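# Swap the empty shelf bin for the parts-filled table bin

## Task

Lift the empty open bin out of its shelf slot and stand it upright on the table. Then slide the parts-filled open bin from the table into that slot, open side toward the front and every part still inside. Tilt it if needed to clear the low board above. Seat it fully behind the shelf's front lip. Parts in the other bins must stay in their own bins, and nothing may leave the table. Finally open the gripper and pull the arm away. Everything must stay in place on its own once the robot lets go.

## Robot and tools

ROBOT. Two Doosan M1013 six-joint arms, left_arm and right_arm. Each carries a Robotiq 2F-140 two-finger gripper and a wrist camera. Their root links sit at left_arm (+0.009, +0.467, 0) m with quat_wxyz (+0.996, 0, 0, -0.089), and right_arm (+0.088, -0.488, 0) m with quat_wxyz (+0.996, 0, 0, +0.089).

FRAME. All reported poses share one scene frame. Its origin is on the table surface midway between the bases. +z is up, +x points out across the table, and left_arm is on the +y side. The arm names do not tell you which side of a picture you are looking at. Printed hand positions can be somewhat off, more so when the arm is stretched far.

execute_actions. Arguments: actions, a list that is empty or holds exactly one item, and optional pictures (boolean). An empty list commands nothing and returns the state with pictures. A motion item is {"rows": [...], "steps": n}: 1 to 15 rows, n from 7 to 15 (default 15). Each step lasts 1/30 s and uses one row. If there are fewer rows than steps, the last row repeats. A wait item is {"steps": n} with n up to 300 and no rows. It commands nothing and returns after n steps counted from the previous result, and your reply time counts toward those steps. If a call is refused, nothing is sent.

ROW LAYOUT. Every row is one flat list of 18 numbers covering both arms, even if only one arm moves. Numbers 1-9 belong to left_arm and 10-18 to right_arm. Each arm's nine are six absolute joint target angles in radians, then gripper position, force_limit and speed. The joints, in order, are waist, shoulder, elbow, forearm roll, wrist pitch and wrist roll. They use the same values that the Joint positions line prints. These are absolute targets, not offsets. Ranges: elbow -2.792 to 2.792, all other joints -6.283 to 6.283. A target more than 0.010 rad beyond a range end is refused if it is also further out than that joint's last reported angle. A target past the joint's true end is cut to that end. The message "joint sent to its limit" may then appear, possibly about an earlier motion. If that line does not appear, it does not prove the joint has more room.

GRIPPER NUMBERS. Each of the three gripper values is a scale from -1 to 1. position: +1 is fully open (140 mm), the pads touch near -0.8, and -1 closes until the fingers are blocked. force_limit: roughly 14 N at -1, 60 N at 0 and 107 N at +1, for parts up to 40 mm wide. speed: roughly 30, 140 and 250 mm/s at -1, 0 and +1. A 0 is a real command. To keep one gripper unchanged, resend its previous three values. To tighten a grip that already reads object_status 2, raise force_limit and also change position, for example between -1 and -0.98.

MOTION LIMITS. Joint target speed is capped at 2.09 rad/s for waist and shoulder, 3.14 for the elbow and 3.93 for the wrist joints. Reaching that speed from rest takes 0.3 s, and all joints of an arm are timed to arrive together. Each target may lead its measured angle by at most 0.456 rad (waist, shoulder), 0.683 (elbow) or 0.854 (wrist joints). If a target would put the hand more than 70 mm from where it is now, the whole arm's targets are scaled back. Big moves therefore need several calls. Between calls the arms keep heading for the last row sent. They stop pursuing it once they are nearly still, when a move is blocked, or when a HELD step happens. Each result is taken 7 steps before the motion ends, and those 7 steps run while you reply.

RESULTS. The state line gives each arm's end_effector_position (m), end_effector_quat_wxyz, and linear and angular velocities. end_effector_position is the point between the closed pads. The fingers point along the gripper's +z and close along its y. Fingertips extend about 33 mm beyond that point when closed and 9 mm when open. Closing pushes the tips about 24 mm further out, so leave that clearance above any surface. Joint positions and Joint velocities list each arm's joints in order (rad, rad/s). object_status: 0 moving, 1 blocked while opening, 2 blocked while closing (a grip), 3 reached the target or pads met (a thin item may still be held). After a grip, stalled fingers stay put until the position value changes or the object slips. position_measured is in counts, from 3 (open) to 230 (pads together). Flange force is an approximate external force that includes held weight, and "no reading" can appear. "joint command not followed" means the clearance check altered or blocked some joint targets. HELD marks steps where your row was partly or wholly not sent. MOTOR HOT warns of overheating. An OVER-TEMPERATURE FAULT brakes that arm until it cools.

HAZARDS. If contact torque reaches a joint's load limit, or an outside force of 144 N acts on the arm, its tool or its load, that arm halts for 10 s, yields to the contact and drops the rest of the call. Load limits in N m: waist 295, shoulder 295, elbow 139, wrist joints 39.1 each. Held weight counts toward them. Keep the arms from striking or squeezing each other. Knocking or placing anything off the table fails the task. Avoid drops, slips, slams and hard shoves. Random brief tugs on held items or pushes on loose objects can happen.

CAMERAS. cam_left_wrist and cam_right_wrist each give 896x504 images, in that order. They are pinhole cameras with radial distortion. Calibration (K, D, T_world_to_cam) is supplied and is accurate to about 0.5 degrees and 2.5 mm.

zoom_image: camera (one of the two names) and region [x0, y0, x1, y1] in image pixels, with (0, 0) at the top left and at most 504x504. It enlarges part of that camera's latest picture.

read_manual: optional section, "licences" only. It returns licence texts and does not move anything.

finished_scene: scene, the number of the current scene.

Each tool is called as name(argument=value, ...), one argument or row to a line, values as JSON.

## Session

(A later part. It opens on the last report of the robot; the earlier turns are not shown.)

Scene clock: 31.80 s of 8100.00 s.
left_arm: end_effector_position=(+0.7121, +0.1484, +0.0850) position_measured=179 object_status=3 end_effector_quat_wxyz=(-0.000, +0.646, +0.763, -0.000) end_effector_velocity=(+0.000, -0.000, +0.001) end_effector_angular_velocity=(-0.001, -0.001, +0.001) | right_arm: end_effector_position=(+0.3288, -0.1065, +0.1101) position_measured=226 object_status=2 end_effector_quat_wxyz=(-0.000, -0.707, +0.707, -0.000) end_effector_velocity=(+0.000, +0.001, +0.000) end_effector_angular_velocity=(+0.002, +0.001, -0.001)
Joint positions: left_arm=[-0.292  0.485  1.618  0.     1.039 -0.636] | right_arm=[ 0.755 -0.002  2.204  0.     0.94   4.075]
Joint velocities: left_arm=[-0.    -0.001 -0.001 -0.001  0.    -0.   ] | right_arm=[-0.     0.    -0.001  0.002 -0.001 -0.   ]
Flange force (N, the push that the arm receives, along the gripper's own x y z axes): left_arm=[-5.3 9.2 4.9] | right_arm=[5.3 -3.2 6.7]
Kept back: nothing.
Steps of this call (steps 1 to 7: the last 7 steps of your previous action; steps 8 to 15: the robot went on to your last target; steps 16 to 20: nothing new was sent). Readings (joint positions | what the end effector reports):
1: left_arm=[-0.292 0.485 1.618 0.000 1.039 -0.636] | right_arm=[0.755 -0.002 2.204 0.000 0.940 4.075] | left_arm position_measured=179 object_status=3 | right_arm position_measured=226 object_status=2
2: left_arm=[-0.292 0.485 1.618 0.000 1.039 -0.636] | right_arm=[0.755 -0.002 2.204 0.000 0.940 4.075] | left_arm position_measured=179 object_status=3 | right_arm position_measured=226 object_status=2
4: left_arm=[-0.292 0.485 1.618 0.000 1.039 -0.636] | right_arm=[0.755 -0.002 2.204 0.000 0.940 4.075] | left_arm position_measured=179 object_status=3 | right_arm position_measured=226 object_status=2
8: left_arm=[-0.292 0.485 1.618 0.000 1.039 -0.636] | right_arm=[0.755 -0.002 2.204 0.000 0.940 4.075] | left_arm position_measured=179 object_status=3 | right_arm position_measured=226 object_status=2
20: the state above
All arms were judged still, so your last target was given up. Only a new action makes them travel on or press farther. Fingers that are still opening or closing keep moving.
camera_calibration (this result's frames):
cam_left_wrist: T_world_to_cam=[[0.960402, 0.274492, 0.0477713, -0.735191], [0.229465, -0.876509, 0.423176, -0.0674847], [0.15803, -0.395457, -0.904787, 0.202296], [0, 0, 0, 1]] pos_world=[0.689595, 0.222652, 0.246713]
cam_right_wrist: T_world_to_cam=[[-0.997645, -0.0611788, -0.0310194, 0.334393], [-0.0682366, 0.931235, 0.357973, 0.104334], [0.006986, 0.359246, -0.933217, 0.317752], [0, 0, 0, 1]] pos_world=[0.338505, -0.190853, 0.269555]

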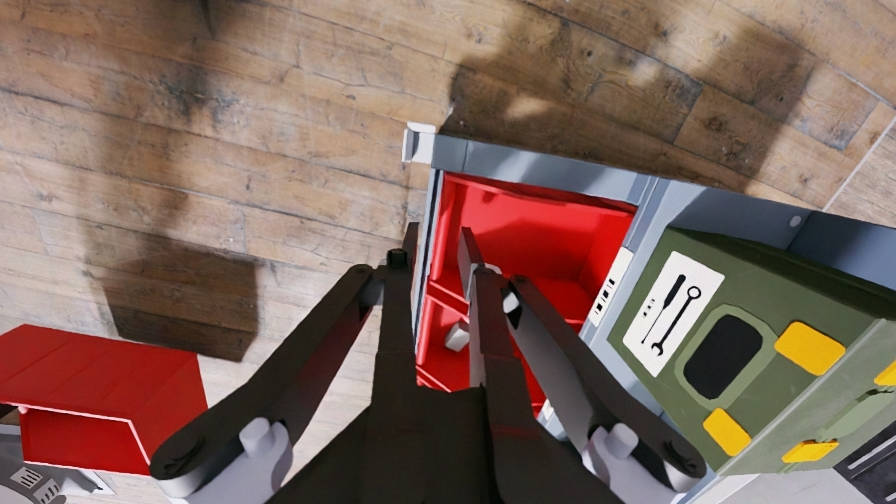

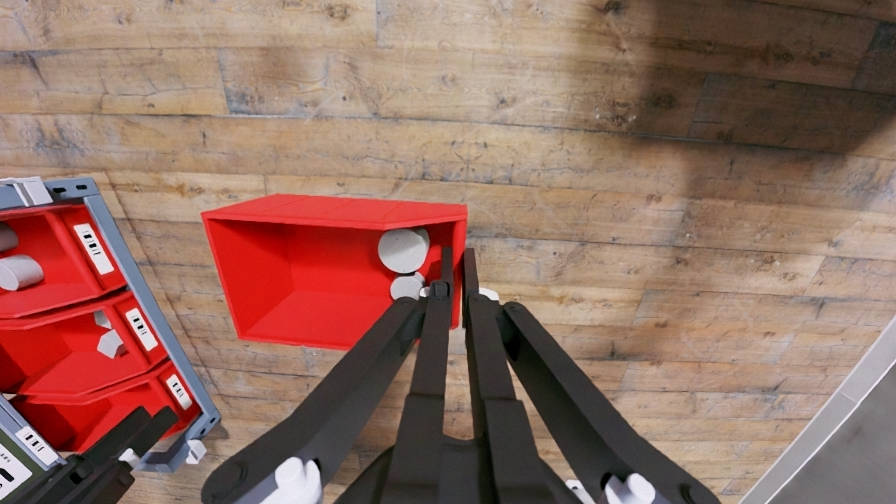

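execute_actions(
  actions=[
    {"rows":[[-0.2915,0.4975,1.626,0,1.018,-0.636,-0.4,0,0,0.755,-0.002,2.204,0,0.94,4.075,-1,1,-0.5]],"steps":12},
  ],
)

execute_actions(
  actions=[
    {"rows":[[-0.2915,0.4975,1.626,0,1.018,-0.636,-1,0.3,-0.5,0.755,-0.002,2.204,0,0.94,4.075,-1,1,-0.5]]},
  ],
)

execute_actions(
  actions=[
    {"steps":15},
  ],
  pictures=true,
)

Scene clock: 32.80 s of 8100.00 s.
left_arm: end_effector_position=(+0.7128, +0.1480, +0.0710) position_measured=179 object_status=3 end_effector_quat_wxyz=(-0.000, +0.646, +0.763, -0.000) end_effector_velocity=(+0.010, -0.005, +0.014) end_effector_angular_velocity=(-0.012, -0.025, -0.000) | right_arm: end_effector_position=(+0.3288, -0.1065, +0.1101) position_measured=226 object_status=2 end_effector_quat_wxyz=(-0.000, -0.707, +0.707, -0.000) end_effector_velocity=(-0.000, -0.000, -0.000) end_effector_angular_velocity=(-0.001, -0.000, +0.001)
Joint positions: left_arm=[-0.291  0.498  1.626 -0.     1.018 -0.636] | right_arm=[ 0.755 -0.002  2.204  0.     0.94   4.075]
Joint velocities: left_arm=[ 0.    -0.01  -0.013  0.    -0.005 -0.   ] | right_arm=[-0.    -0.     0.    -0.001  0.    -0.   ]
Flange force (N, the push that the arm receives, along the gripper's own x y z axes): left_arm=[-2.3 3.6 -2.6] | right_arm=[7.4 -2.3 5.3]
Steps of this call (steps 1 to 25: nothing new was sent; steps 26 to 30: the first 5 steps of this action). Readings (joint positions | what the end effector reports):
26: left_arm=[-0.291 0.485 1.618 -0.000 1.039 -0.636] | right_arm=[0.755 -0.002 2.204 0.000 0.940 4.075] | left_arm position_measured=179 object_status=3 | right_arm position_measured=226 object_status=2
27: left_arm=[-0.291 0.488 1.619 -0.000 1.034 -0.636] | right_arm=[0.755 -0.002 2.204 0.000 0.940 4.075] | left_arm position_measured=179 object_status=3 | right_arm position_measured=226 object_status=2
29: left_arm=[-0.291 0.498 1.626 -0.000 1.019 -0.636] | right_arm=[0.755 -0.002 2.204 0.000 0.940 4.075] | left_arm position_measured=179 object_status=3 | right_arm position_measured=226 object_status=2
30: the state above

Scene clock: 33.30 s of 8100.00 s.
left_arm: end_effector_position=(+0.7130, +0.1480, +0.0713) position_measured=208 object_status=0 end_effector_quat_wxyz=(+0.000, +0.646, +0.763, +0.000) end_effector_velocity=(-0.001, -0.000, -0.001) end_effector_angular_velocity=(-0.000, +0.001, +0.000) | right_arm: end_effector_position=(+0.3288, -0.1065, +0.1101) position_measured=226 object_status=2 end_effector_quat_wxyz=(-0.000, -0.707, +0.707, -0.000) end_effector_velocity=(-0.000, -0.001, -0.000) end_effector_angular_velocity=(-0.001, +0.001, +0.000)
Joint positions: left_arm=[-0.291  0.498  1.626  0.     1.018 -0.636] | right_arm=[ 0.755 -0.002  2.204  0.     0.94   4.075]
Joint velocities: left_arm=[-0.     0.     0.001 -0.001 -0.     0.   ] | right_arm=[ 0.     0.     0.    -0.     0.001  0.   ]
Flange force (N, the push that the arm receives, along the gripper's own x y z axes): left_arm=[-5.6 11.1 5.4] | right_arm=[3.8 -0.5 7.3]
Steps of this call (steps 1 to 7: the last 7 steps of your previous action; steps 8 to 15: the first 8 steps of this action). Readings (joint positions | what the end effector reports):
8: left_arm=[-0.291 0.498 1.626 -0.000 1.018 -0.636] | right_arm=[0.755 -0.002 2.204 0.000 0.940 4.075] | left_arm position_measured=179 object_status=0 | right_arm position_measured=226 object_status=2
9: left_arm=[-0.291 0.498 1.626 -0.000 1.018 -0.636] | right_arm=[0.755 -0.002 2.204 0.000 0.940 4.075] | left_arm position_measured=180 object_status=0 | right_arm position_measured=226 object_status=2
11: left_arm=[-0.291 0.498 1.626 -0.000 1.018 -0.636] | right_arm=[0.755 -0.002 2.204 0.000 0.940 4.075] | left_arm position_measured=189 object_status=0 | right_arm position_measured=226 object_status=2
15: the state above

Scene clock: 33.80 s of 8100.00 s.
left_arm: end_effector_position=(+0.7130, +0.1480, +0.0714) position_measured=224 object_status=2 end_effector_quat_wxyz=(+0.000, +0.646, +0.763, +0.000) end_effector_velocity=(+0.000, +0.000, +0.001) end_effector_angular_velocity=(-0.000, -0.001, -0.000) | right_arm: end_effector_position=(+0.3288, -0.1065, +0.1101) position_measured=226 object_status=2 end_effector_quat_wxyz=(-0.000, -0.707, +0.707, -0.000) end_effector_velocity=(+0.000, +0.000, +0.000) end_effector_angular_velocity=(+0.001, -0.001, -0.000)
Joint positions: left_arm=[-0.292  0.497  1.626  0.     1.018 -0.636] | right_arm=[ 0.755 -0.002  2.204  0.     0.94   4.075]
Joint velocities: left_arm=[ 0.    -0.001 -0.     0.     0.     0.   ] | right_arm=[ 0.    -0.    -0.     0.    -0.001  0.   ]
Flange force (N, the push that the arm receives, along the gripper's own x y z axes): left_arm=[-5.7 10.3 6.7] | right_arm=[5.1 -0.6 6.2]
Kept back: nothing.
Steps of this call (steps 1 to 7: the last 7 steps of your previous action; steps 8 to 15: the robot went on to your last target). Readings (joint positions | what the end effector reports):
1: left_arm=[-0.291 0.497 1.626 0.000 1.018 -0.636] | right_arm=[0.755 -0.002 2.204 0.000 0.940 4.075] | left_arm position_measured=212 object_status=0 | right_arm position_measured=226 object_status=2
2: left_arm=[-0.291 0.497 1.626 0.000 1.018 -0.636] | right_arm=[0.755 -0.002 2.204 0.000 0.940 4.075] | left_arm position_measured=217 object_status=0 | right_arm position_measured=226 object_status=2
4: left_arm=[-0.292 0.497 1.626 0.000 1.018 -0.636] | right_arm=[0.755 -0.002 2.204 0.000 0.940 4.075] | left_arm position_measured=224 object_status=0 | right_arm position_measured=226 object_status=2
8: left_arm=[-0.292 0.497 1.626 0.000 1.018 -0.636] | right_arm=[0.755 -0.002 2.204 0.000 0.940 4.075] | left_arm position_measured=224 object_status=0 | right_arm position_measured=226 object_status=2
15: the state above
All arms were judged still, so your last target was given up. Only a new action makes them travel on or press farther. Fingers that are still opening or closing keep moving.
camera_calibration (this result's frames):
cam_left_wrist: T_world_to_cam=[[0.960403, 0.274455, 0.047961, -0.735227], [0.229334, -0.876482, 0.423303, -0.0621946], [0.158215, -0.395543, -0.904718, 0.18955], [0, 0, 0, 1]] pos_world=[0.690388, 0.22225, 0.233079]
cam_right_wrist: T_world_to_cam=[[-0.997643, -0.0612085, -0.0310195, 0.334379], [-0.0682645, 0.931233, 0.357973, 0.104335], [0.0069754, 0.359247, -0.933217, 0.317753], [0, 0, 0, 1]] pos_world=[0.338496, -0.190845, 0.269555]

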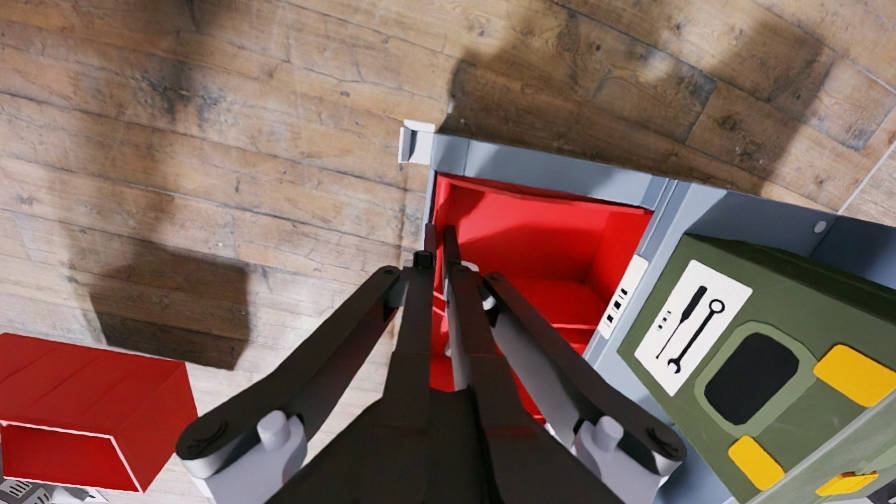

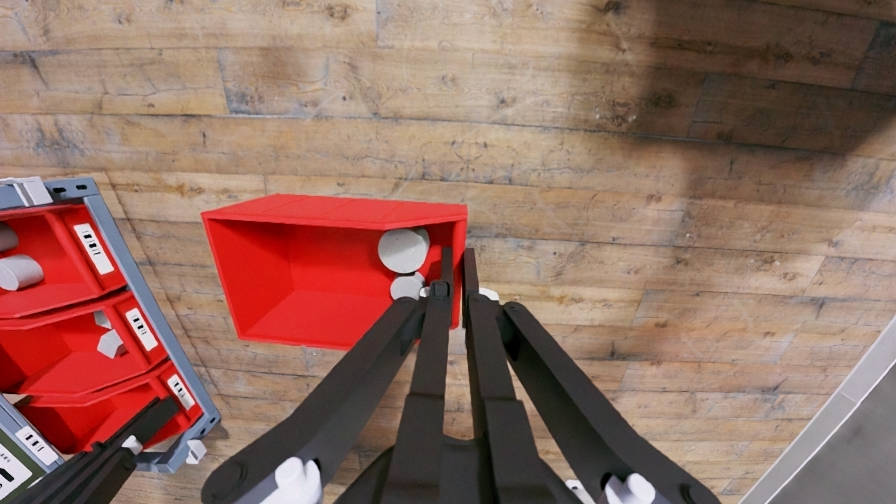

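execute_actions(
  actions=[
    {"rows":[[-0.281,0.511,1.593,-0.025,1.071,-0.617,-1,0.3,-0.5,0.755,-0.002,2.204,0,0.94,4.075,-1,1,-0.5],[-0.281,0.511,1.593,-0.025,1.071,-0.617,-1,0.3,-0.5,0.755,-0.002,2.204,0,0.94,4.075,-1,1,-0.5],[-0.281,0.511,1.593,-0.025,1.071,-0.617,-1,0.3,-0.5,0.755,-0.002,2.204,0,0.94,4.075,-1,1,-0.5],[-0.27,0.525,1.56,-0.05,1.124,-0.599,-1,0.3,-0.5,0.755,-0.002,2.204,0,0.94,4.075,-1,1,-0.5]]},
  ],
)

execute_actions(
  actions=[
    {"rows":[[-0.2487,0.5526,1.4934,-0.0946,1.23,-0.562,-1,0.3,-0.5,0.755,-0.002,2.204,0,0.94,4.075,-1,1,-0.5]]},
  ],
)

execute_actions(
  actions=[
    {"steps":15},
  ],
  pictures=true,
)

zoom_image(
  camera="cam_right_wrist",
  region=[0,300,280,504],
)

Scene clock: 35.10 s of 8100.00 s.
left_arm: end_effector_position=(+0.7165, +0.1482, +0.0826) position_measured=224 object_status=2 end_effector_quat_wxyz=(-0.027, +0.643, +0.765, -0.030) end_effector_velocity=(-0.003, +0.000, +0.002) end_effector_angular_velocity=(-0.006, +0.035, +0.007) | right_arm: end_effector_position=(+0.3288, -0.1065, +0.1101) position_measured=226 object_status=2 end_effector_quat_wxyz=(-0.000, -0.707, +0.707, -0.000) end_effector_velocity=(+0.000, +0.000, +0.000) end_effector_angular_velocity=(-0.000, -0.001, +0.001)
Joint positions: left_arm=[-0.27   0.525  1.56  -0.05   1.123 -0.599] | right_arm=[ 0.755 -0.002  2.204  0.     0.94   4.075]
Joint velocities: left_arm=[ 0.007  0.009 -0.017 -0.022  0.037  0.01 ] | right_arm=[-0.    -0.    -0.001 -0.001  0.    -0.   ]
Flange force (N, the push that the arm receives, along the gripper's own x y z axes): left_arm=[-6.5 9.0 2.5] | right_arm=[4.6 0.4 4.4]
Steps of this call (steps 1 to 31: nothing new was sent; steps 32 to 39: the first 8 steps of this action). Readings (joint positions | what the end effector reports):
32: left_arm=[-0.292 0.497 1.626 0.000 1.018 -0.636] | right_arm=[0.755 -0.002 2.204 0.000 0.940 4.075] | left_arm position_measured=224 object_status=2 | right_arm position_measured=226 object_status=2
33: left_arm=[-0.291 0.499 1.623 -0.002 1.024 -0.634] | right_arm=[0.755 -0.002 2.204 0.000 0.940 4.075] | left_arm position_measured=224 object_status=2 | right_arm position_measured=226 object_status=2
35: left_arm=[-0.283 0.508 1.599 -0.020 1.062 -0.620] | right_arm=[0.755 -0.002 2.204 0.000 0.940 4.075] | left_arm position_measured=224 object_status=2 | right_arm position_measured=226 object_status=2
39: the state above

Scene clock: 35.60 s of 8100.00 s.
left_arm: end_effector_position=(+0.7200, +0.1486, +0.0962) position_measured=224 object_status=2 end_effector_quat_wxyz=(-0.052, +0.642, +0.763, -0.061) end_effector_velocity=(-0.002, -0.001, +0.001) end_effector_angular_velocity=(-0.002, +0.005, -0.001) | right_arm: end_effector_position=(+0.3288, -0.1065, +0.1101) position_measured=226 object_status=2 end_effector_quat_wxyz=(-0.000, -0.707, +0.707, -0.000) end_effector_velocity=(-0.000, -0.001, -0.001) end_effector_angular_velocity=(-0.001, +0.001, -0.000)
Joint positions: left_arm=[-0.249  0.553  1.493 -0.095  1.23  -0.562] | right_arm=[ 0.755 -0.002  2.204  0.     0.94   4.075]
Joint velocities: left_arm=[-0.    -0.    -0.    -0.004  0.005  0.003] | right_arm=[ 0.     0.     0.001  0.    -0.    -0.   ]
Flange force (N, the push that the arm receives, along the gripper's own x y z axes): left_arm=[-6.4 10.6 3.0] | right_arm=[3.6 -2.3 4.9]
Steps of this call (steps 1 to 7: the last 7 steps of your previous action; steps 8 to 15: the first 8 steps of this action). Readings (joint positions | what the end effector reports):
8: left_arm=[-0.270 0.525 1.560 -0.050 1.124 -0.599] | right_arm=[0.755 -0.002 2.204 0.000 0.940 4.075] | left_arm position_measured=224 object_status=2 | right_arm position_measured=226 object_status=2
9: left_arm=[-0.269 0.526 1.557 -0.053 1.130 -0.597] | right_arm=[0.755 -0.002 2.204 0.000 0.940 4.075] | left_arm position_measured=224 object_status=2 | right_arm position_measured=226 object_status=2
11: left_arm=[-0.259 0.540 1.525 -0.074 1.180 -0.579] | right_arm=[0.755 -0.002 2.204 0.000 0.940 4.075] | left_arm position_measured=224 object_status=2 | right_arm position_measured=226 object_status=2
15: the state above

Scene clock: 36.10 s of 8100.00 s.
left_arm: end_effector_position=(+0.7199, +0.1486, +0.0962) position_measured=224 object_status=2 end_effector_quat_wxyz=(-0.052, +0.642, +0.763, -0.061) end_effector_velocity=(+0.001, -0.001, -0.000) end_effector_angular_velocity=(-0.002, -0.000, +0.000) | right_arm: end_effector_position=(+0.3288, -0.1065, +0.1101) position_measured=226 object_status=2 end_effector_quat_wxyz=(-0.000, -0.707, +0.707, -0.000) end_effector_velocity=(-0.001, -0.001, -0.000) end_effector_angular_velocity=(-0.001, +0.001, +0.000)
Joint positions: left_arm=[-0.249  0.553  1.493 -0.095  1.23  -0.562] | right_arm=[ 0.755 -0.002  2.204 -0.     0.94   4.075]
Joint velocities: left_arm=[-0.     0.002 -0.003 -0.001  0.     0.   ] | right_arm=[-0.    -0.     0.001  0.     0.001 -0.   ]
Flange force (N, the push that the arm receives, along the gripper's own x y z axes): left_arm=[-5.3 11.4 3.0] | right_arm=[5.0 -0.6 6.0]
Kept back: nothing.
Steps of this call (steps 1 to 7: the last 7 steps of your previous action; steps 8 to 15: the robot went on to your last target). Readings (joint positions | what the end effector reports):
1: left_arm=[-0.249 0.553 1.493 -0.095 1.230 -0.562] | right_arm=[0.755 -0.002 2.204 0.000 0.940 4.075] | left_arm position_measured=224 object_status=2 | right_arm position_measured=226 object_status=2
2: left_arm=[-0.249 0.553 1.493 -0.095 1.230 -0.562] | right_arm=[0.755 -0.002 2.204 0.000 0.940 4.075] | left_arm position_measured=224 object_status=2 | right_arm position_measured=226 object_status=2
4: left_arm=[-0.249 0.553 1.493 -0.095 1.230 -0.562] | right_arm=[0.755 -0.002 2.204 0.000 0.940 4.075] | left_arm position_measured=224 object_status=2 | right_arm position_measured=226 object_status=2
8: left_arm=[-0.249 0.553 1.493 -0.095 1.230 -0.562] | right_arm=[0.755 -0.002 2.204 0.000 0.940 4.075] | left_arm position_measured=224 object_status=2 | right_arm position_measured=226 object_status=2
15: the state above
All arms were judged still, so your last target was given up. Only a new action makes them travel on or press farther. Fingers that are still opening or closing keep moving.
camera_calibration (this result's frames):
cam_left_wrist: T_world_to_cam=[[0.95363, 0.279861, -0.110763, -0.723951], [0.300485, -0.864085, 0.403815, -0.124949], [0.0173039, -0.418373, -0.908111, 0.316302], [0, 0, 0, 1]] pos_world=[0.722454, 0.226971, 0.257507]
cam_right_wrist: T_world_to_cam=[[-0.997643, -0.0612086, -0.0310194, 0.334379], [-0.0682645, 0.931233, 0.357973, 0.104336], [0.00697534, 0.359247, -0.933217, 0.317753], [0, 0, 0, 1]] pos_world=[0.338496, -0.190845, 0.269555]

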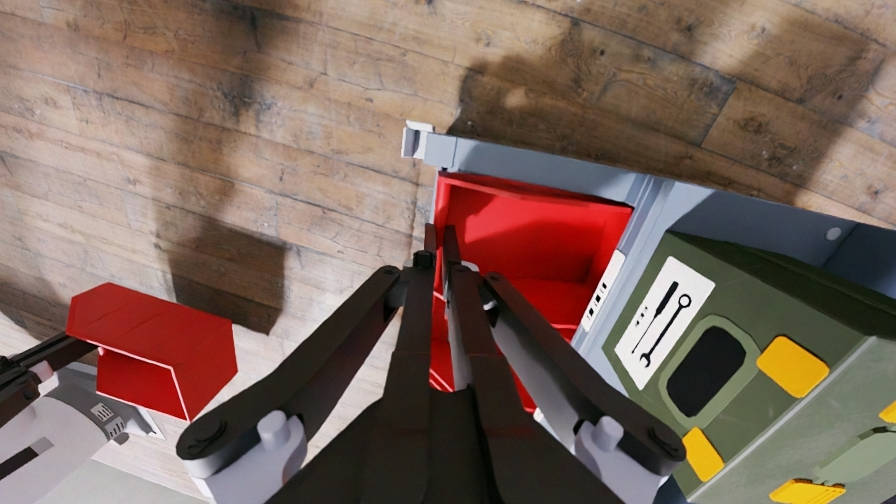

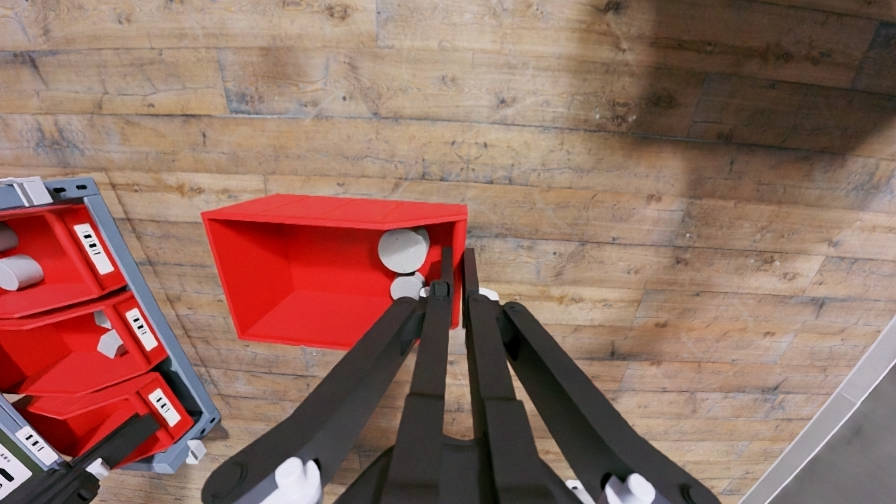

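Region (0, 300, 280, 504) of cam_right_wrist's 896x504 image, scaled by 1.800, with more detail than that image has; it fills the top 367 rows of this view, and the rest is white.

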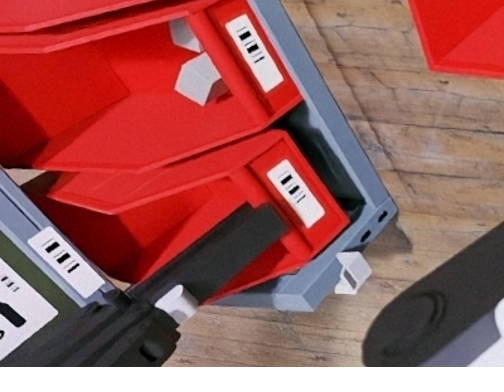

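execute_actions(
  actions=[
    {"rows":[[-0.2577,0.536,1.517,-0.096,1.222,-0.57,-1,0.3,-0.5,0.755,-0.002,2.204,0,0.94,4.075,-1,1,-0.5]],"steps":12},
  ],
)

execute_actions(
  actions=[
    {"rows":[[-0.2846,0.4878,1.5863,-0.1005,1.199,-0.593,-1,0.3,-0.5,0.755,-0.002,2.204,0,0.94,4.075,-1,1,-0.5]]},
  ],
)

execute_actions(
  actions=[
    {"steps":15},
  ],
  pictures=true,
)

Scene clock: 36.63 s of 8100.00 s.
left_arm: end_effector_position=(+0.7076, +0.1461, +0.0982) position_measured=224 object_status=2 end_effector_quat_wxyz=(-0.052, +0.642, +0.763, -0.061) end_effector_velocity=(-0.004, +0.002, -0.006) end_effector_angular_velocity=(+0.003, +0.004, +0.007) | right_arm: end_effector_position=(+0.3288, -0.1065, +0.1101) position_measured=226 object_status=2 end_effector_quat_wxyz=(-0.000, -0.707, +0.707, -0.000) end_effector_velocity=(+0.000, +0.000, +0.000) end_effector_angular_velocity=(+0.000, -0.000, -0.000)
Joint positions: left_arm=[-0.258  0.536  1.517 -0.096  1.222 -0.57 ] | right_arm=[ 0.755 -0.002  2.204  0.     0.94   4.075]
Joint velocities: left_arm=[ 0.     0.001  0.013 -0.    -0.009 -0.006] | right_arm=[ 0. -0. -0. -0.  0.  0.]
Flange force (N, the push that the arm receives, along the gripper's own x y z axes): left_arm=[-5.2 14.8 4.1] | right_arm=[1.7 -1.9 9.0]
Steps of this call (steps 1 to 11: nothing new was sent; steps 12 to 16: the first 5 steps of this action). Readings (joint positions | what the end effector reports):
12: left_arm=[-0.249 0.553 1.493 -0.095 1.230 -0.562] | right_arm=[0.755 -0.002 2.204 0.000 0.940 4.075] | left_arm position_measured=224 object_status=2 | right_arm position_measured=226 object_status=2
13: left_arm=[-0.250 0.550 1.497 -0.095 1.229 -0.562] | right_arm=[0.755 -0.002 2.204 0.000 0.940 4.075] | left_arm position_measured=224 object_status=2 | right_arm position_measured=226 object_status=2
15: left_arm=[-0.257 0.537 1.516 -0.096 1.223 -0.569] | right_arm=[0.755 -0.002 2.204 0.000 0.940 4.075] | left_arm position_measured=224 object_status=2 | right_arm position_measured=226 object_status=2
16: the state above

Scene clock: 37.13 s of 8100.00 s.
left_arm: end_effector_position=(+0.6705, +0.1403, +0.1024) position_measured=224 object_status=2 end_effector_quat_wxyz=(-0.052, +0.642, +0.763, -0.061) end_effector_velocity=(+0.001, -0.000, -0.001) end_effector_angular_velocity=(+0.000, +0.000, +0.002) | right_arm: end_effector_position=(+0.3288, -0.1065, +0.1101) position_measured=226 object_status=2 end_effector_quat_wxyz=(-0.000, -0.707, +0.707, -0.000) end_effector_velocity=(-0.001, -0.001, -0.000) end_effector_angular_velocity=(-0.002, +0.002, -0.000)
Joint positions: left_arm=[-0.285  0.488  1.586 -0.101  1.199 -0.593] | right_arm=[ 0.755 -0.002  2.204  0.     0.94   4.075]
Joint velocities: left_arm=[-0.     0.001 -0.001 -0.    -0.    -0.002] | right_arm=[ 0.    -0.     0.001  0.     0.002  0.   ]
Flange force (N, the push that the arm receives, along the gripper's own x y z axes): left_arm=[-6.8 12.9 1.4] | right_arm=[4.7 -5.7 8.0]
Steps of this call (steps 1 to 7: the last 7 steps of your previous action; steps 8 to 15: the first 8 steps of this action). Readings (joint positions | what the end effector reports):
8: left_arm=[-0.258 0.536 1.517 -0.096 1.222 -0.570] | right_arm=[0.755 -0.002 2.204 0.000 0.940 4.075] | left_arm position_measured=224 object_status=2 | right_arm position_measured=226 object_status=2
9: left_arm=[-0.259 0.533 1.521 -0.096 1.220 -0.571] | right_arm=[0.755 -0.002 2.204 0.000 0.940 4.075] | left_arm position_measured=224 object_status=2 | right_arm position_measured=226 object_status=2
11: left_arm=[-0.274 0.507 1.559 -0.099 1.208 -0.584] | right_arm=[0.755 -0.002 2.204 0.000 0.940 4.075] | left_arm position_measured=224 object_status=2 | right_arm position_measured=226 object_status=2
15: the state above

Scene clock: 37.63 s of 8100.00 s.
left_arm: end_effector_position=(+0.6706, +0.1403, +0.1023) position_measured=224 object_status=2 end_effector_quat_wxyz=(-0.052, +0.642, +0.763, -0.061) end_effector_velocity=(-0.000, -0.001, +0.001) end_effector_angular_velocity=(-0.002, +0.000, +0.000) | right_arm: end_effector_position=(+0.3288, -0.1065, +0.1101) position_measured=226 object_status=2 end_effector_quat_wxyz=(-0.000, -0.707, +0.707, -0.000) end_effector_velocity=(-0.000, -0.000, -0.000) end_effector_angular_velocity=(-0.000, -0.000, +0.000)
Joint positions: left_arm=[-0.285  0.488  1.586 -0.101  1.199 -0.593] | right_arm=[ 0.755 -0.002  2.204  0.     0.94   4.075]
Joint velocities: left_arm=[-0.    -0.001  0.    -0.002  0.     0.001] | right_arm=[-0. -0.  0. -0. -0. -0.]
Flange force (N, the push that the arm receives, along the gripper's own x y z axes): left_arm=[-6.1 10.3 4.2] | right_arm=[3.5 0.1 5.7]
Kept back: nothing.
Steps of this call (steps 1 to 7: the last 7 steps of your previous action; steps 8 to 15: the robot went on to your last target). Readings (joint positions | what the end effector reports):
1: left_arm=[-0.285 0.488 1.586 -0.101 1.199 -0.593] | right_arm=[0.755 -0.002 2.204 0.000 0.940 4.075] | left_arm position_measured=224 object_status=2 | right_arm position_measured=226 object_status=2
2: left_arm=[-0.285 0.488 1.586 -0.101 1.199 -0.593] | right_arm=[0.755 -0.002 2.204 0.000 0.940 4.075] | left_arm position_measured=224 object_status=2 | right_arm position_measured=226 object_status=2
4: left_arm=[-0.285 0.488 1.586 -0.101 1.199 -0.593] | right_arm=[0.755 -0.002 2.204 0.000 0.940 4.075] | left_arm position_measured=224 object_status=2 | right_arm position_measured=226 object_status=2
8: left_arm=[-0.285 0.488 1.586 -0.101 1.199 -0.593] | right_arm=[0.755 -0.002 2.204 0.000 0.940 4.075] | left_arm position_measured=224 object_status=2 | right_arm position_measured=226 object_status=2
15: the state above
All arms were judged still, so your last target was given up. Only a new action makes them travel on or press farther. Fingers that are still opening or closing keep moving.
camera_calibration (this result's frames):
cam_left_wrist: T_world_to_cam=[[0.9536, 0.280011, -0.110638, -0.673896], [0.300572, -0.864143, 0.403626, -0.119719], [0.0174131, -0.418152, -0.90821, 0.319166], [0, 0, 0, 1]] pos_world=[0.673054, 0.218704, 0.263634]
cam_right_wrist: T_world_to_cam=[[-0.997643, -0.0612083, -0.0310194, 0.334379], [-0.0682642, 0.931233, 0.357973, 0.104335], [0.00697537, 0.359247, -0.933217, 0.317753], [0, 0, 0, 1]] pos_world=[0.338496, -0.190845, 0.269555]

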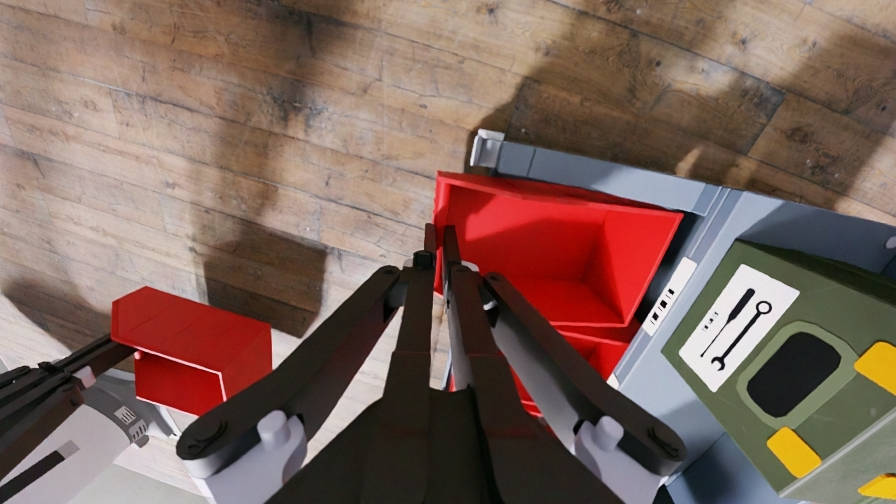

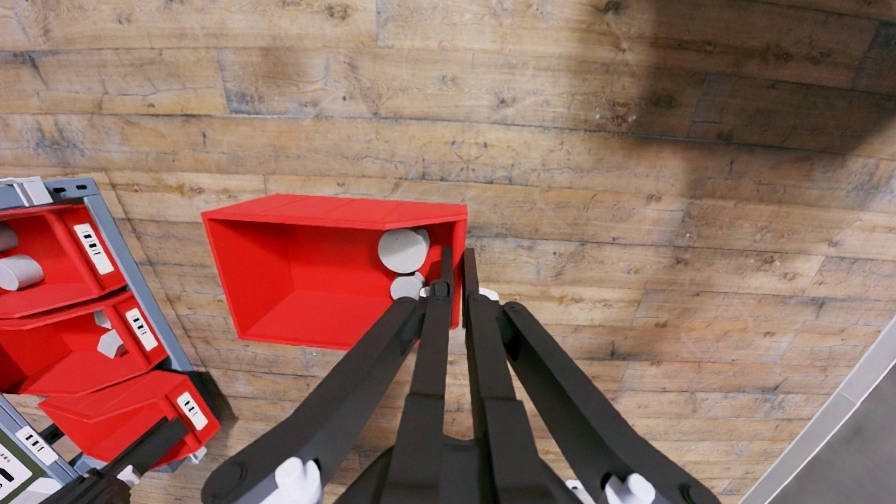

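execute_actions(
  actions=[
    {"rows":[[-0.345,0.28,1.6,0,1.26,-0.69,-1,0.3,-0.5,0.755,-0.002,2.204,0,0.94,4.075,-1,1,-0.5]]},
  ],
)

execute_actions(
  actions=[
    {"rows":[[0.25,0.28,1.6,0,1.26,-0.3,-1,0.3,-0.5,0.755,-0.002,2.204,0,0.94,4.075,-1,1,-0.5]]},
  ],
)

execute_actions(
  actions=[
    {"steps":22},
  ],
)

execute_actions(
  actions=[
    {"rows":[[0.25,0.403,1.7665,0,0.972,-0.3,-1,0.3,-0.5,0.755,-0.002,2.204,0,0.94,4.075,-1,1,-0.5]]},
  ],
)

execute_actions(
  actions=[
    {"rows":[[0.25,0.412,1.773,0,0.9565,-0.3,-1,0.3,-0.5,0.755,-0.002,2.204,0,0.94,4.075,-1,1,-0.5]]},
  ],
)

execute_actions(
  actions=[
    {"steps":15},
  ],
  pictures=true,
)

Scene clock: 38.63 s of 8100.00 s.
left_arm: end_effector_position=(+0.6518, +0.1409, +0.1934) position_measured=234 object_status=0 end_effector_quat_wxyz=(-0.020, +0.646, +0.763, -0.022) end_effector_velocity=(-0.131, +0.022, +0.497) end_effector_angular_velocity=(+0.084, -0.557, -0.014) | right_arm: end_effector_position=(+0.3288, -0.1065, +0.1101) position_measured=226 object_status=2 end_effector_quat_wxyz=(-0.000, -0.707, +0.707, -0.000) end_effector_velocity=(-0.000, -0.000, -0.000) end_effector_angular_velocity=(-0.001, -0.000, +0.000)
Joint positions: left_arm=[-0.322  0.357  1.595 -0.038  1.237 -0.654] | right_arm=[ 0.755 -0.002  2.204  0.     0.94   4.075]
Joint velocities: left_arm=[-0.213 -0.727  0.052  0.353  0.215 -0.339] | right_arm=[ 0.     0.     0.    -0.001  0.     0.   ]
Flange force (N, the push that the arm receives, along the gripper's own x y z axes): left_arm=[-8.2 8.5 4.5] | right_arm=[3.7 -3.2 5.4]
Steps of this call (steps 1 to 22: nothing new was sent; steps 23 to 30: the first 8 steps of this action). Readings (joint positions | what the end effector reports):
23: left_arm=[-0.285 0.488 1.586 -0.101 1.199 -0.593] | right_arm=[0.755 -0.002 2.204 0.000 0.940 4.075] | left_arm position_measured=224 object_status=2 | right_arm position_measured=226 object_status=2
24: left_arm=[-0.285 0.485 1.587 -0.100 1.199 -0.594] | right_arm=[0.755 -0.002 2.204 0.000 0.940 4.075] | left_arm position_measured=224 object_status=2 | right_arm position_measured=226 object_status=2
26: left_arm=[-0.293 0.458 1.588 -0.086 1.208 -0.607] | right_arm=[0.755 -0.002 2.204 0.000 0.940 4.075] | left_arm position_measured=225 object_status=2 | right_arm position_measured=226 object_status=2
30: the state above

Scene clock: 39.13 s of 8100.00 s.
left_arm: end_effector_position=(+0.6732, +0.2291, +0.2454) position_measured=234 object_status=3 end_effector_quat_wxyz=(+0.001, +0.636, +0.772, +0.000) end_effector_velocity=(+0.175, +0.484, +0.001) end_effector_angular_velocity=(+0.001, -0.002, +0.228) | right_arm: end_effector_position=(+0.3288, -0.1065, +0.1101) position_measured=226 object_status=2 end_effector_quat_wxyz=(-0.000, -0.707, +0.707, -0.000) end_effector_velocity=(+0.000, -0.000, -0.000) end_effector_angular_velocity=(+0.000, -0.000, +0.000)
Joint positions: left_arm=[-0.214  0.28   1.6    0.     1.26  -0.585] | right_arm=[ 0.755 -0.002  2.204  0.     0.94   4.075]
Joint velocities: left_arm=[ 0.73   0.001 -0.002  0.001  0.     0.502] | right_arm=[-0.     0.     0.001 -0.    -0.001 -0.   ]
Flange force (N, the push that the arm receives, along the gripper's own x y z axes): left_arm=[-8.5 6.6 0.8] | right_arm=[3.5 -1.4 6.4]
Steps of this call (steps 1 to 7: the last 7 steps of your previous action; steps 8 to 15: the first 8 steps of this action). Readings (joint positions | what the end effector reports):
8: left_arm=[-0.345 0.280 1.600 -0.000 1.260 -0.690] | right_arm=[0.755 -0.002 2.204 0.000 0.940 4.075] | left_arm position_measured=234 object_status=3 | right_arm position_measured=226 object_status=2
9: left_arm=[-0.342 0.280 1.600 -0.000 1.260 -0.688] | right_arm=[0.755 -0.002 2.204 -0.000 0.940 4.075] | left_arm position_measured=234 object_status=3 | right_arm position_measured=226 object_status=2
11: left_arm=[-0.315 0.280 1.600 -0.000 1.260 -0.664] | right_arm=[0.755 -0.002 2.204 0.000 0.940 4.075] | left_arm position_measured=234 object_status=3 | right_arm position_measured=226 object_status=2
15: the state above

Scene clock: 39.87 s of 8100.00 s.
left_arm: end_effector_position=(+0.7096, +0.5515, +0.2458) position_measured=234 object_status=3 end_effector_quat_wxyz=(+0.001, +0.564, +0.825, +0.001) end_effector_velocity=(+0.001, -0.001, +0.001) end_effector_angular_velocity=(-0.000, -0.003, -0.004) | right_arm: end_effector_position=(+0.3288, -0.1065, +0.1101) position_measured=226 object_status=2 end_effector_quat_wxyz=(-0.000, -0.707, +0.707, -0.000) end_effector_velocity=(+0.000, -0.000, +0.000) end_effector_angular_velocity=(-0.001, -0.001, +0.001)
Joint positions: left_arm=[ 0.25  0.28  1.6   0.    1.26 -0.3 ] | right_arm=[ 0.755 -0.002  2.204  0.     0.94   4.075]
Joint velocities: left_arm=[-0.002 -0.001 -0.002 -0.     0.     0.003] | right_arm=[ 0.    -0.     0.    -0.002 -0.    -0.   ]
Flange force (N, the push that the arm receives, along the gripper's own x y z axes): left_arm=[-1.5 12.7 3.3] | right_arm=[6.2 -7.3 6.9]
Kept back: nothing.
Steps of this call (steps 1 to 7: the last 7 steps of your previous action; steps 8 to 22: the robot went on to your last target). Readings (joint positions | what the end effector reports):
1: left_arm=[-0.189 0.280 1.600 0.000 1.260 -0.569] | right_arm=[0.755 -0.002 2.204 0.000 0.940 4.075] | left_arm position_measured=234 object_status=3 | right_arm position_measured=226 object_status=2
2: left_arm=[-0.165 0.280 1.600 0.000 1.260 -0.553] | right_arm=[0.755 -0.002 2.204 0.000 0.940 4.075] | left_arm position_measured=234 object_status=3 | right_arm position_measured=226 object_status=2
4: left_arm=[-0.115 0.280 1.600 0.000 1.260 -0.523] | right_arm=[0.755 -0.002 2.204 0.000 0.940 4.075] | left_arm position_measured=234 object_status=3 | right_arm position_measured=226 object_status=2
8: left_arm=[-0.016 0.280 1.600 0.000 1.260 -0.463] | right_arm=[0.755 -0.002 2.204 0.000 0.940 4.075] | left_arm position_measured=234 object_status=3 | right_arm position_measured=226 object_status=2
22: the state above

Scene clock: 40.13 s of 8100.00 s.
left_arm: end_effector_position=(+0.7150, +0.5518, +0.1311) position_measured=234 object_status=3 end_effector_quat_wxyz=(+0.000, +0.565, +0.825, +0.000) end_effector_velocity=(-0.030, -0.002, -0.594) end_effector_angular_velocity=(-0.002, +0.022, -0.000) | right_arm: end_effector_position=(+0.3288, -0.1065, +0.1101) position_measured=226 object_status=2 end_effector_quat_wxyz=(-0.000, -0.707, +0.707, -0.000) end_effector_velocity=(-0.000, -0.000, -0.000) end_effector_angular_velocity=(+0.000, +0.000, +0.000)
Joint positions: left_arm=[ 0.25   0.362  1.711  0.     1.069 -0.3  ] | right_arm=[ 0.755 -0.002  2.204  0.     0.94   4.075]
Joint velocities: left_arm=[ 0.     0.433  0.586  0.    -0.997  0.   ] | right_arm=[ 0.    -0.     0.001  0.     0.    -0.   ]
Flange force (N, the push that the arm receives, along the gripper's own x y z axes): left_arm=[-0.9 8.0 8.9] | right_arm=[6.3 -2.2 4.6]
Steps of this call (steps 1 to 8: the first 8 steps of this action). Readings (joint positions | what the end effector reports):
1: left_arm=[0.250 0.280 1.600 0.000 1.260 -0.300] | right_arm=[0.755 -0.002 2.204 0.000 0.940 4.075] | left_arm position_measured=234 object_status=3 | right_arm position_measured=226 object_status=2
2: left_arm=[0.250 0.282 1.602 0.000 1.255 -0.300] | right_arm=[0.755 -0.002 2.204 0.000 0.940 4.075] | left_arm position_measured=234 object_status=3 | right_arm position_measured=226 object_status=2
4: left_arm=[0.250 0.304 1.632 0.000 1.203 -0.300] | right_arm=[0.755 -0.002 2.204 0.000 0.940 4.075] | left_arm position_measured=234 object_status=3 | right_arm position_measured=226 object_status=2
8: the state above

Scene clock: 40.63 s of 8100.00 s.
left_arm: end_effector_position=(+0.7103, +0.5514, +0.0659) position_measured=234 object_status=3 end_effector_quat_wxyz=(-0.000, +0.565, +0.825, -0.000) end_effector_velocity=(+0.001, +0.000, -0.001) end_effector_angular_velocity=(+0.001, +0.001, -0.001) | right_arm: end_effector_position=(+0.3288, -0.1065, +0.1101) position_measured=226 object_status=2 end_effector_quat_wxyz=(-0.000, -0.707, +0.707, -0.000) end_effector_velocity=(-0.000, -0.000, -0.000) end_effector_angular_velocity=(-0.001, +0.001, -0.001)
Joint positions: left_arm=[ 0.25   0.412  1.773 -0.     0.957 -0.3  ] | right_arm=[ 0.755 -0.002  2.204  0.     0.94   4.075]
Joint velocities: left_arm=[ 0.     0.002 -0.001  0.001 -0.     0.   ] | right_arm=[-0.    -0.     0.001  0.     0.001  0.   ]
Flange force (N, the push that the arm receives, along the gripper's own x y z axes): left_arm=[0.9 11.6 4.3] | right_arm=[6.3 0.1 3.3]
Steps of this call (steps 1 to 7: the last 7 steps of your previous action; steps 8 to 15: the first 8 steps of this action). Readings (joint positions | what the end effector reports):
8: left_arm=[0.250 0.403 1.766 0.000 0.972 -0.300] | right_arm=[0.755 -0.002 2.204 0.000 0.940 4.075] | left_arm position_measured=234 object_status=3 | right_arm position_measured=226 object_status=2
9: left_arm=[0.250 0.405 1.768 0.000 0.967 -0.300] | right_arm=[0.755 -0.002 2.204 0.000 0.940 4.075] | left_arm position_measured=234 object_status=3 | right_arm position_measured=226 object_status=2
11: left_arm=[0.250 0.412 1.773 -0.000 0.957 -0.300] | right_arm=[0.755 -0.002 2.204 0.000 0.940 4.075] | left_arm position_measured=234 object_status=3 | right_arm position_measured=226 object_status=2
15: the state above

Scene clock: 41.13 s of 8100.00 s.
left_arm: end_effector_position=(+0.7104, +0.5515, +0.0659) position_measured=234 object_status=3 end_effector_quat_wxyz=(+0.000, +0.565, +0.825, +0.000) end_effector_velocity=(-0.000, -0.000, -0.000) end_effector_angular_velocity=(-0.000, +0.000, +0.000) | right_arm: end_effector_position=(+0.3288, -0.1065, +0.1101) position_measured=226 object_status=2 end_effector_quat_wxyz=(-0.000, -0.707, +0.707, -0.000) end_effector_velocity=(+0.000, +0.000, +0.000) end_effector_angular_velocity=(+0.001, -0.001, +0.000)
Joint positions: left_arm=[ 0.25   0.412  1.773 -0.     0.957 -0.3  ] | right_arm=[ 0.755 -0.002  2.204  0.     0.94   4.075]
Joint velocities: left_arm=[-0.  0. -0. -0.  0. -0.] | right_arm=[ 0.     0.    -0.    -0.001 -0.001  0.   ]
Flange force (N, the push that the arm receives, along the gripper's own x y z axes): left_arm=[-2.4 8.7 5.3] | right_arm=[2.2 1.1 5.3]
Kept back: nothing.
Steps of this call (steps 1 to 7: the last 7 steps of your previous action; steps 8 to 15: the robot went on to your last target). Readings (joint positions | what the end effector reports):
1: left_arm=[0.250 0.412 1.773 -0.000 0.957 -0.300] | right_arm=[0.755 -0.002 2.204 0.000 0.940 4.075] | left_arm position_measured=234 object_status=3 | right_arm position_measured=226 object_status=2
2: left_arm=[0.250 0.412 1.773 -0.000 0.957 -0.300] | right_arm=[0.755 -0.002 2.204 0.000 0.940 4.075] | left_arm position_measured=234 object_status=3 | right_arm position_measured=226 object_status=2
4: left_arm=[0.250 0.412 1.773 -0.000 0.957 -0.300] | right_arm=[0.755 -0.002 2.204 0.000 0.940 4.075] | left_arm position_measured=234 object_status=3 | right_arm position_measured=226 object_status=2
8: left_arm=[0.250 0.412 1.773 -0.000 0.957 -0.300] | right_arm=[0.755 -0.002 2.204 0.000 0.940 4.075] | left_arm position_measured=234 object_status=3 | right_arm position_measured=226 object_status=2
15: the state above
All arms were judged still, so your last target was given up. Only a new action makes them travel on or press farther. Fingers that are still opening or closing keep moving.
camera_calibration (this result's frames):
cam_left_wrist: T_world_to_cam=[[0.884166, 0.464712, 0.0478881, -0.893996], [0.403443, -0.811214, 0.42328, 0.134687], [0.235551, -0.35493, -0.904732, 0.267315], [0, 0, 0, 1]] pos_world=[0.673136, 0.619589, 0.22765]
cam_right_wrist: T_world_to_cam=[[-0.997643, -0.0612084, -0.0310192, 0.334379], [-0.0682643, 0.931233, 0.357973, 0.104335], [0.0069752, 0.359247, -0.933217, 0.317753], [0, 0, 0, 1]] pos_world=[0.338496, -0.190845, 0.269555]

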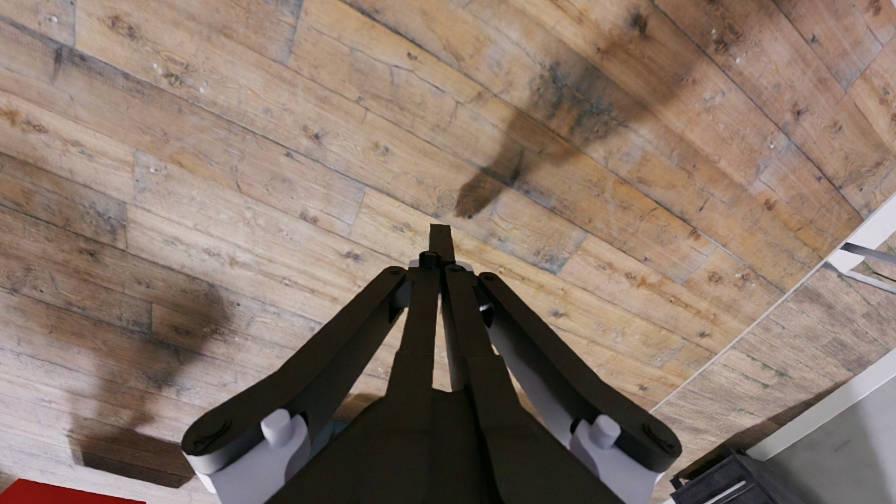

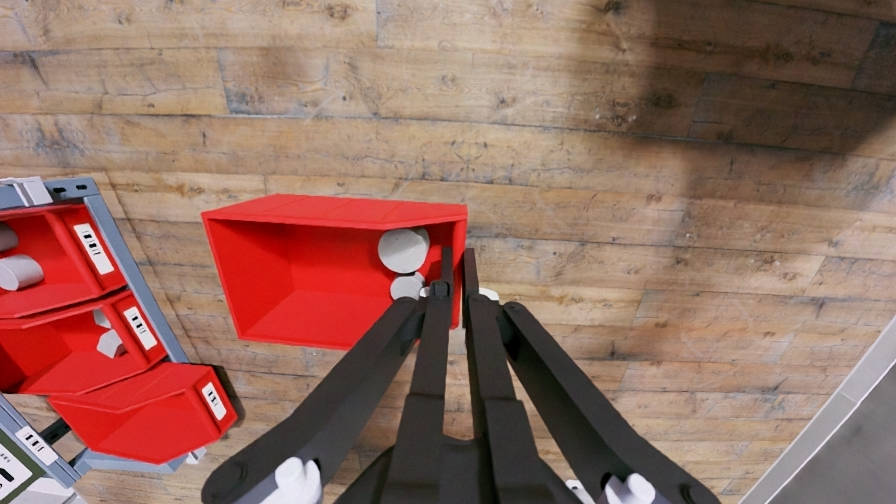

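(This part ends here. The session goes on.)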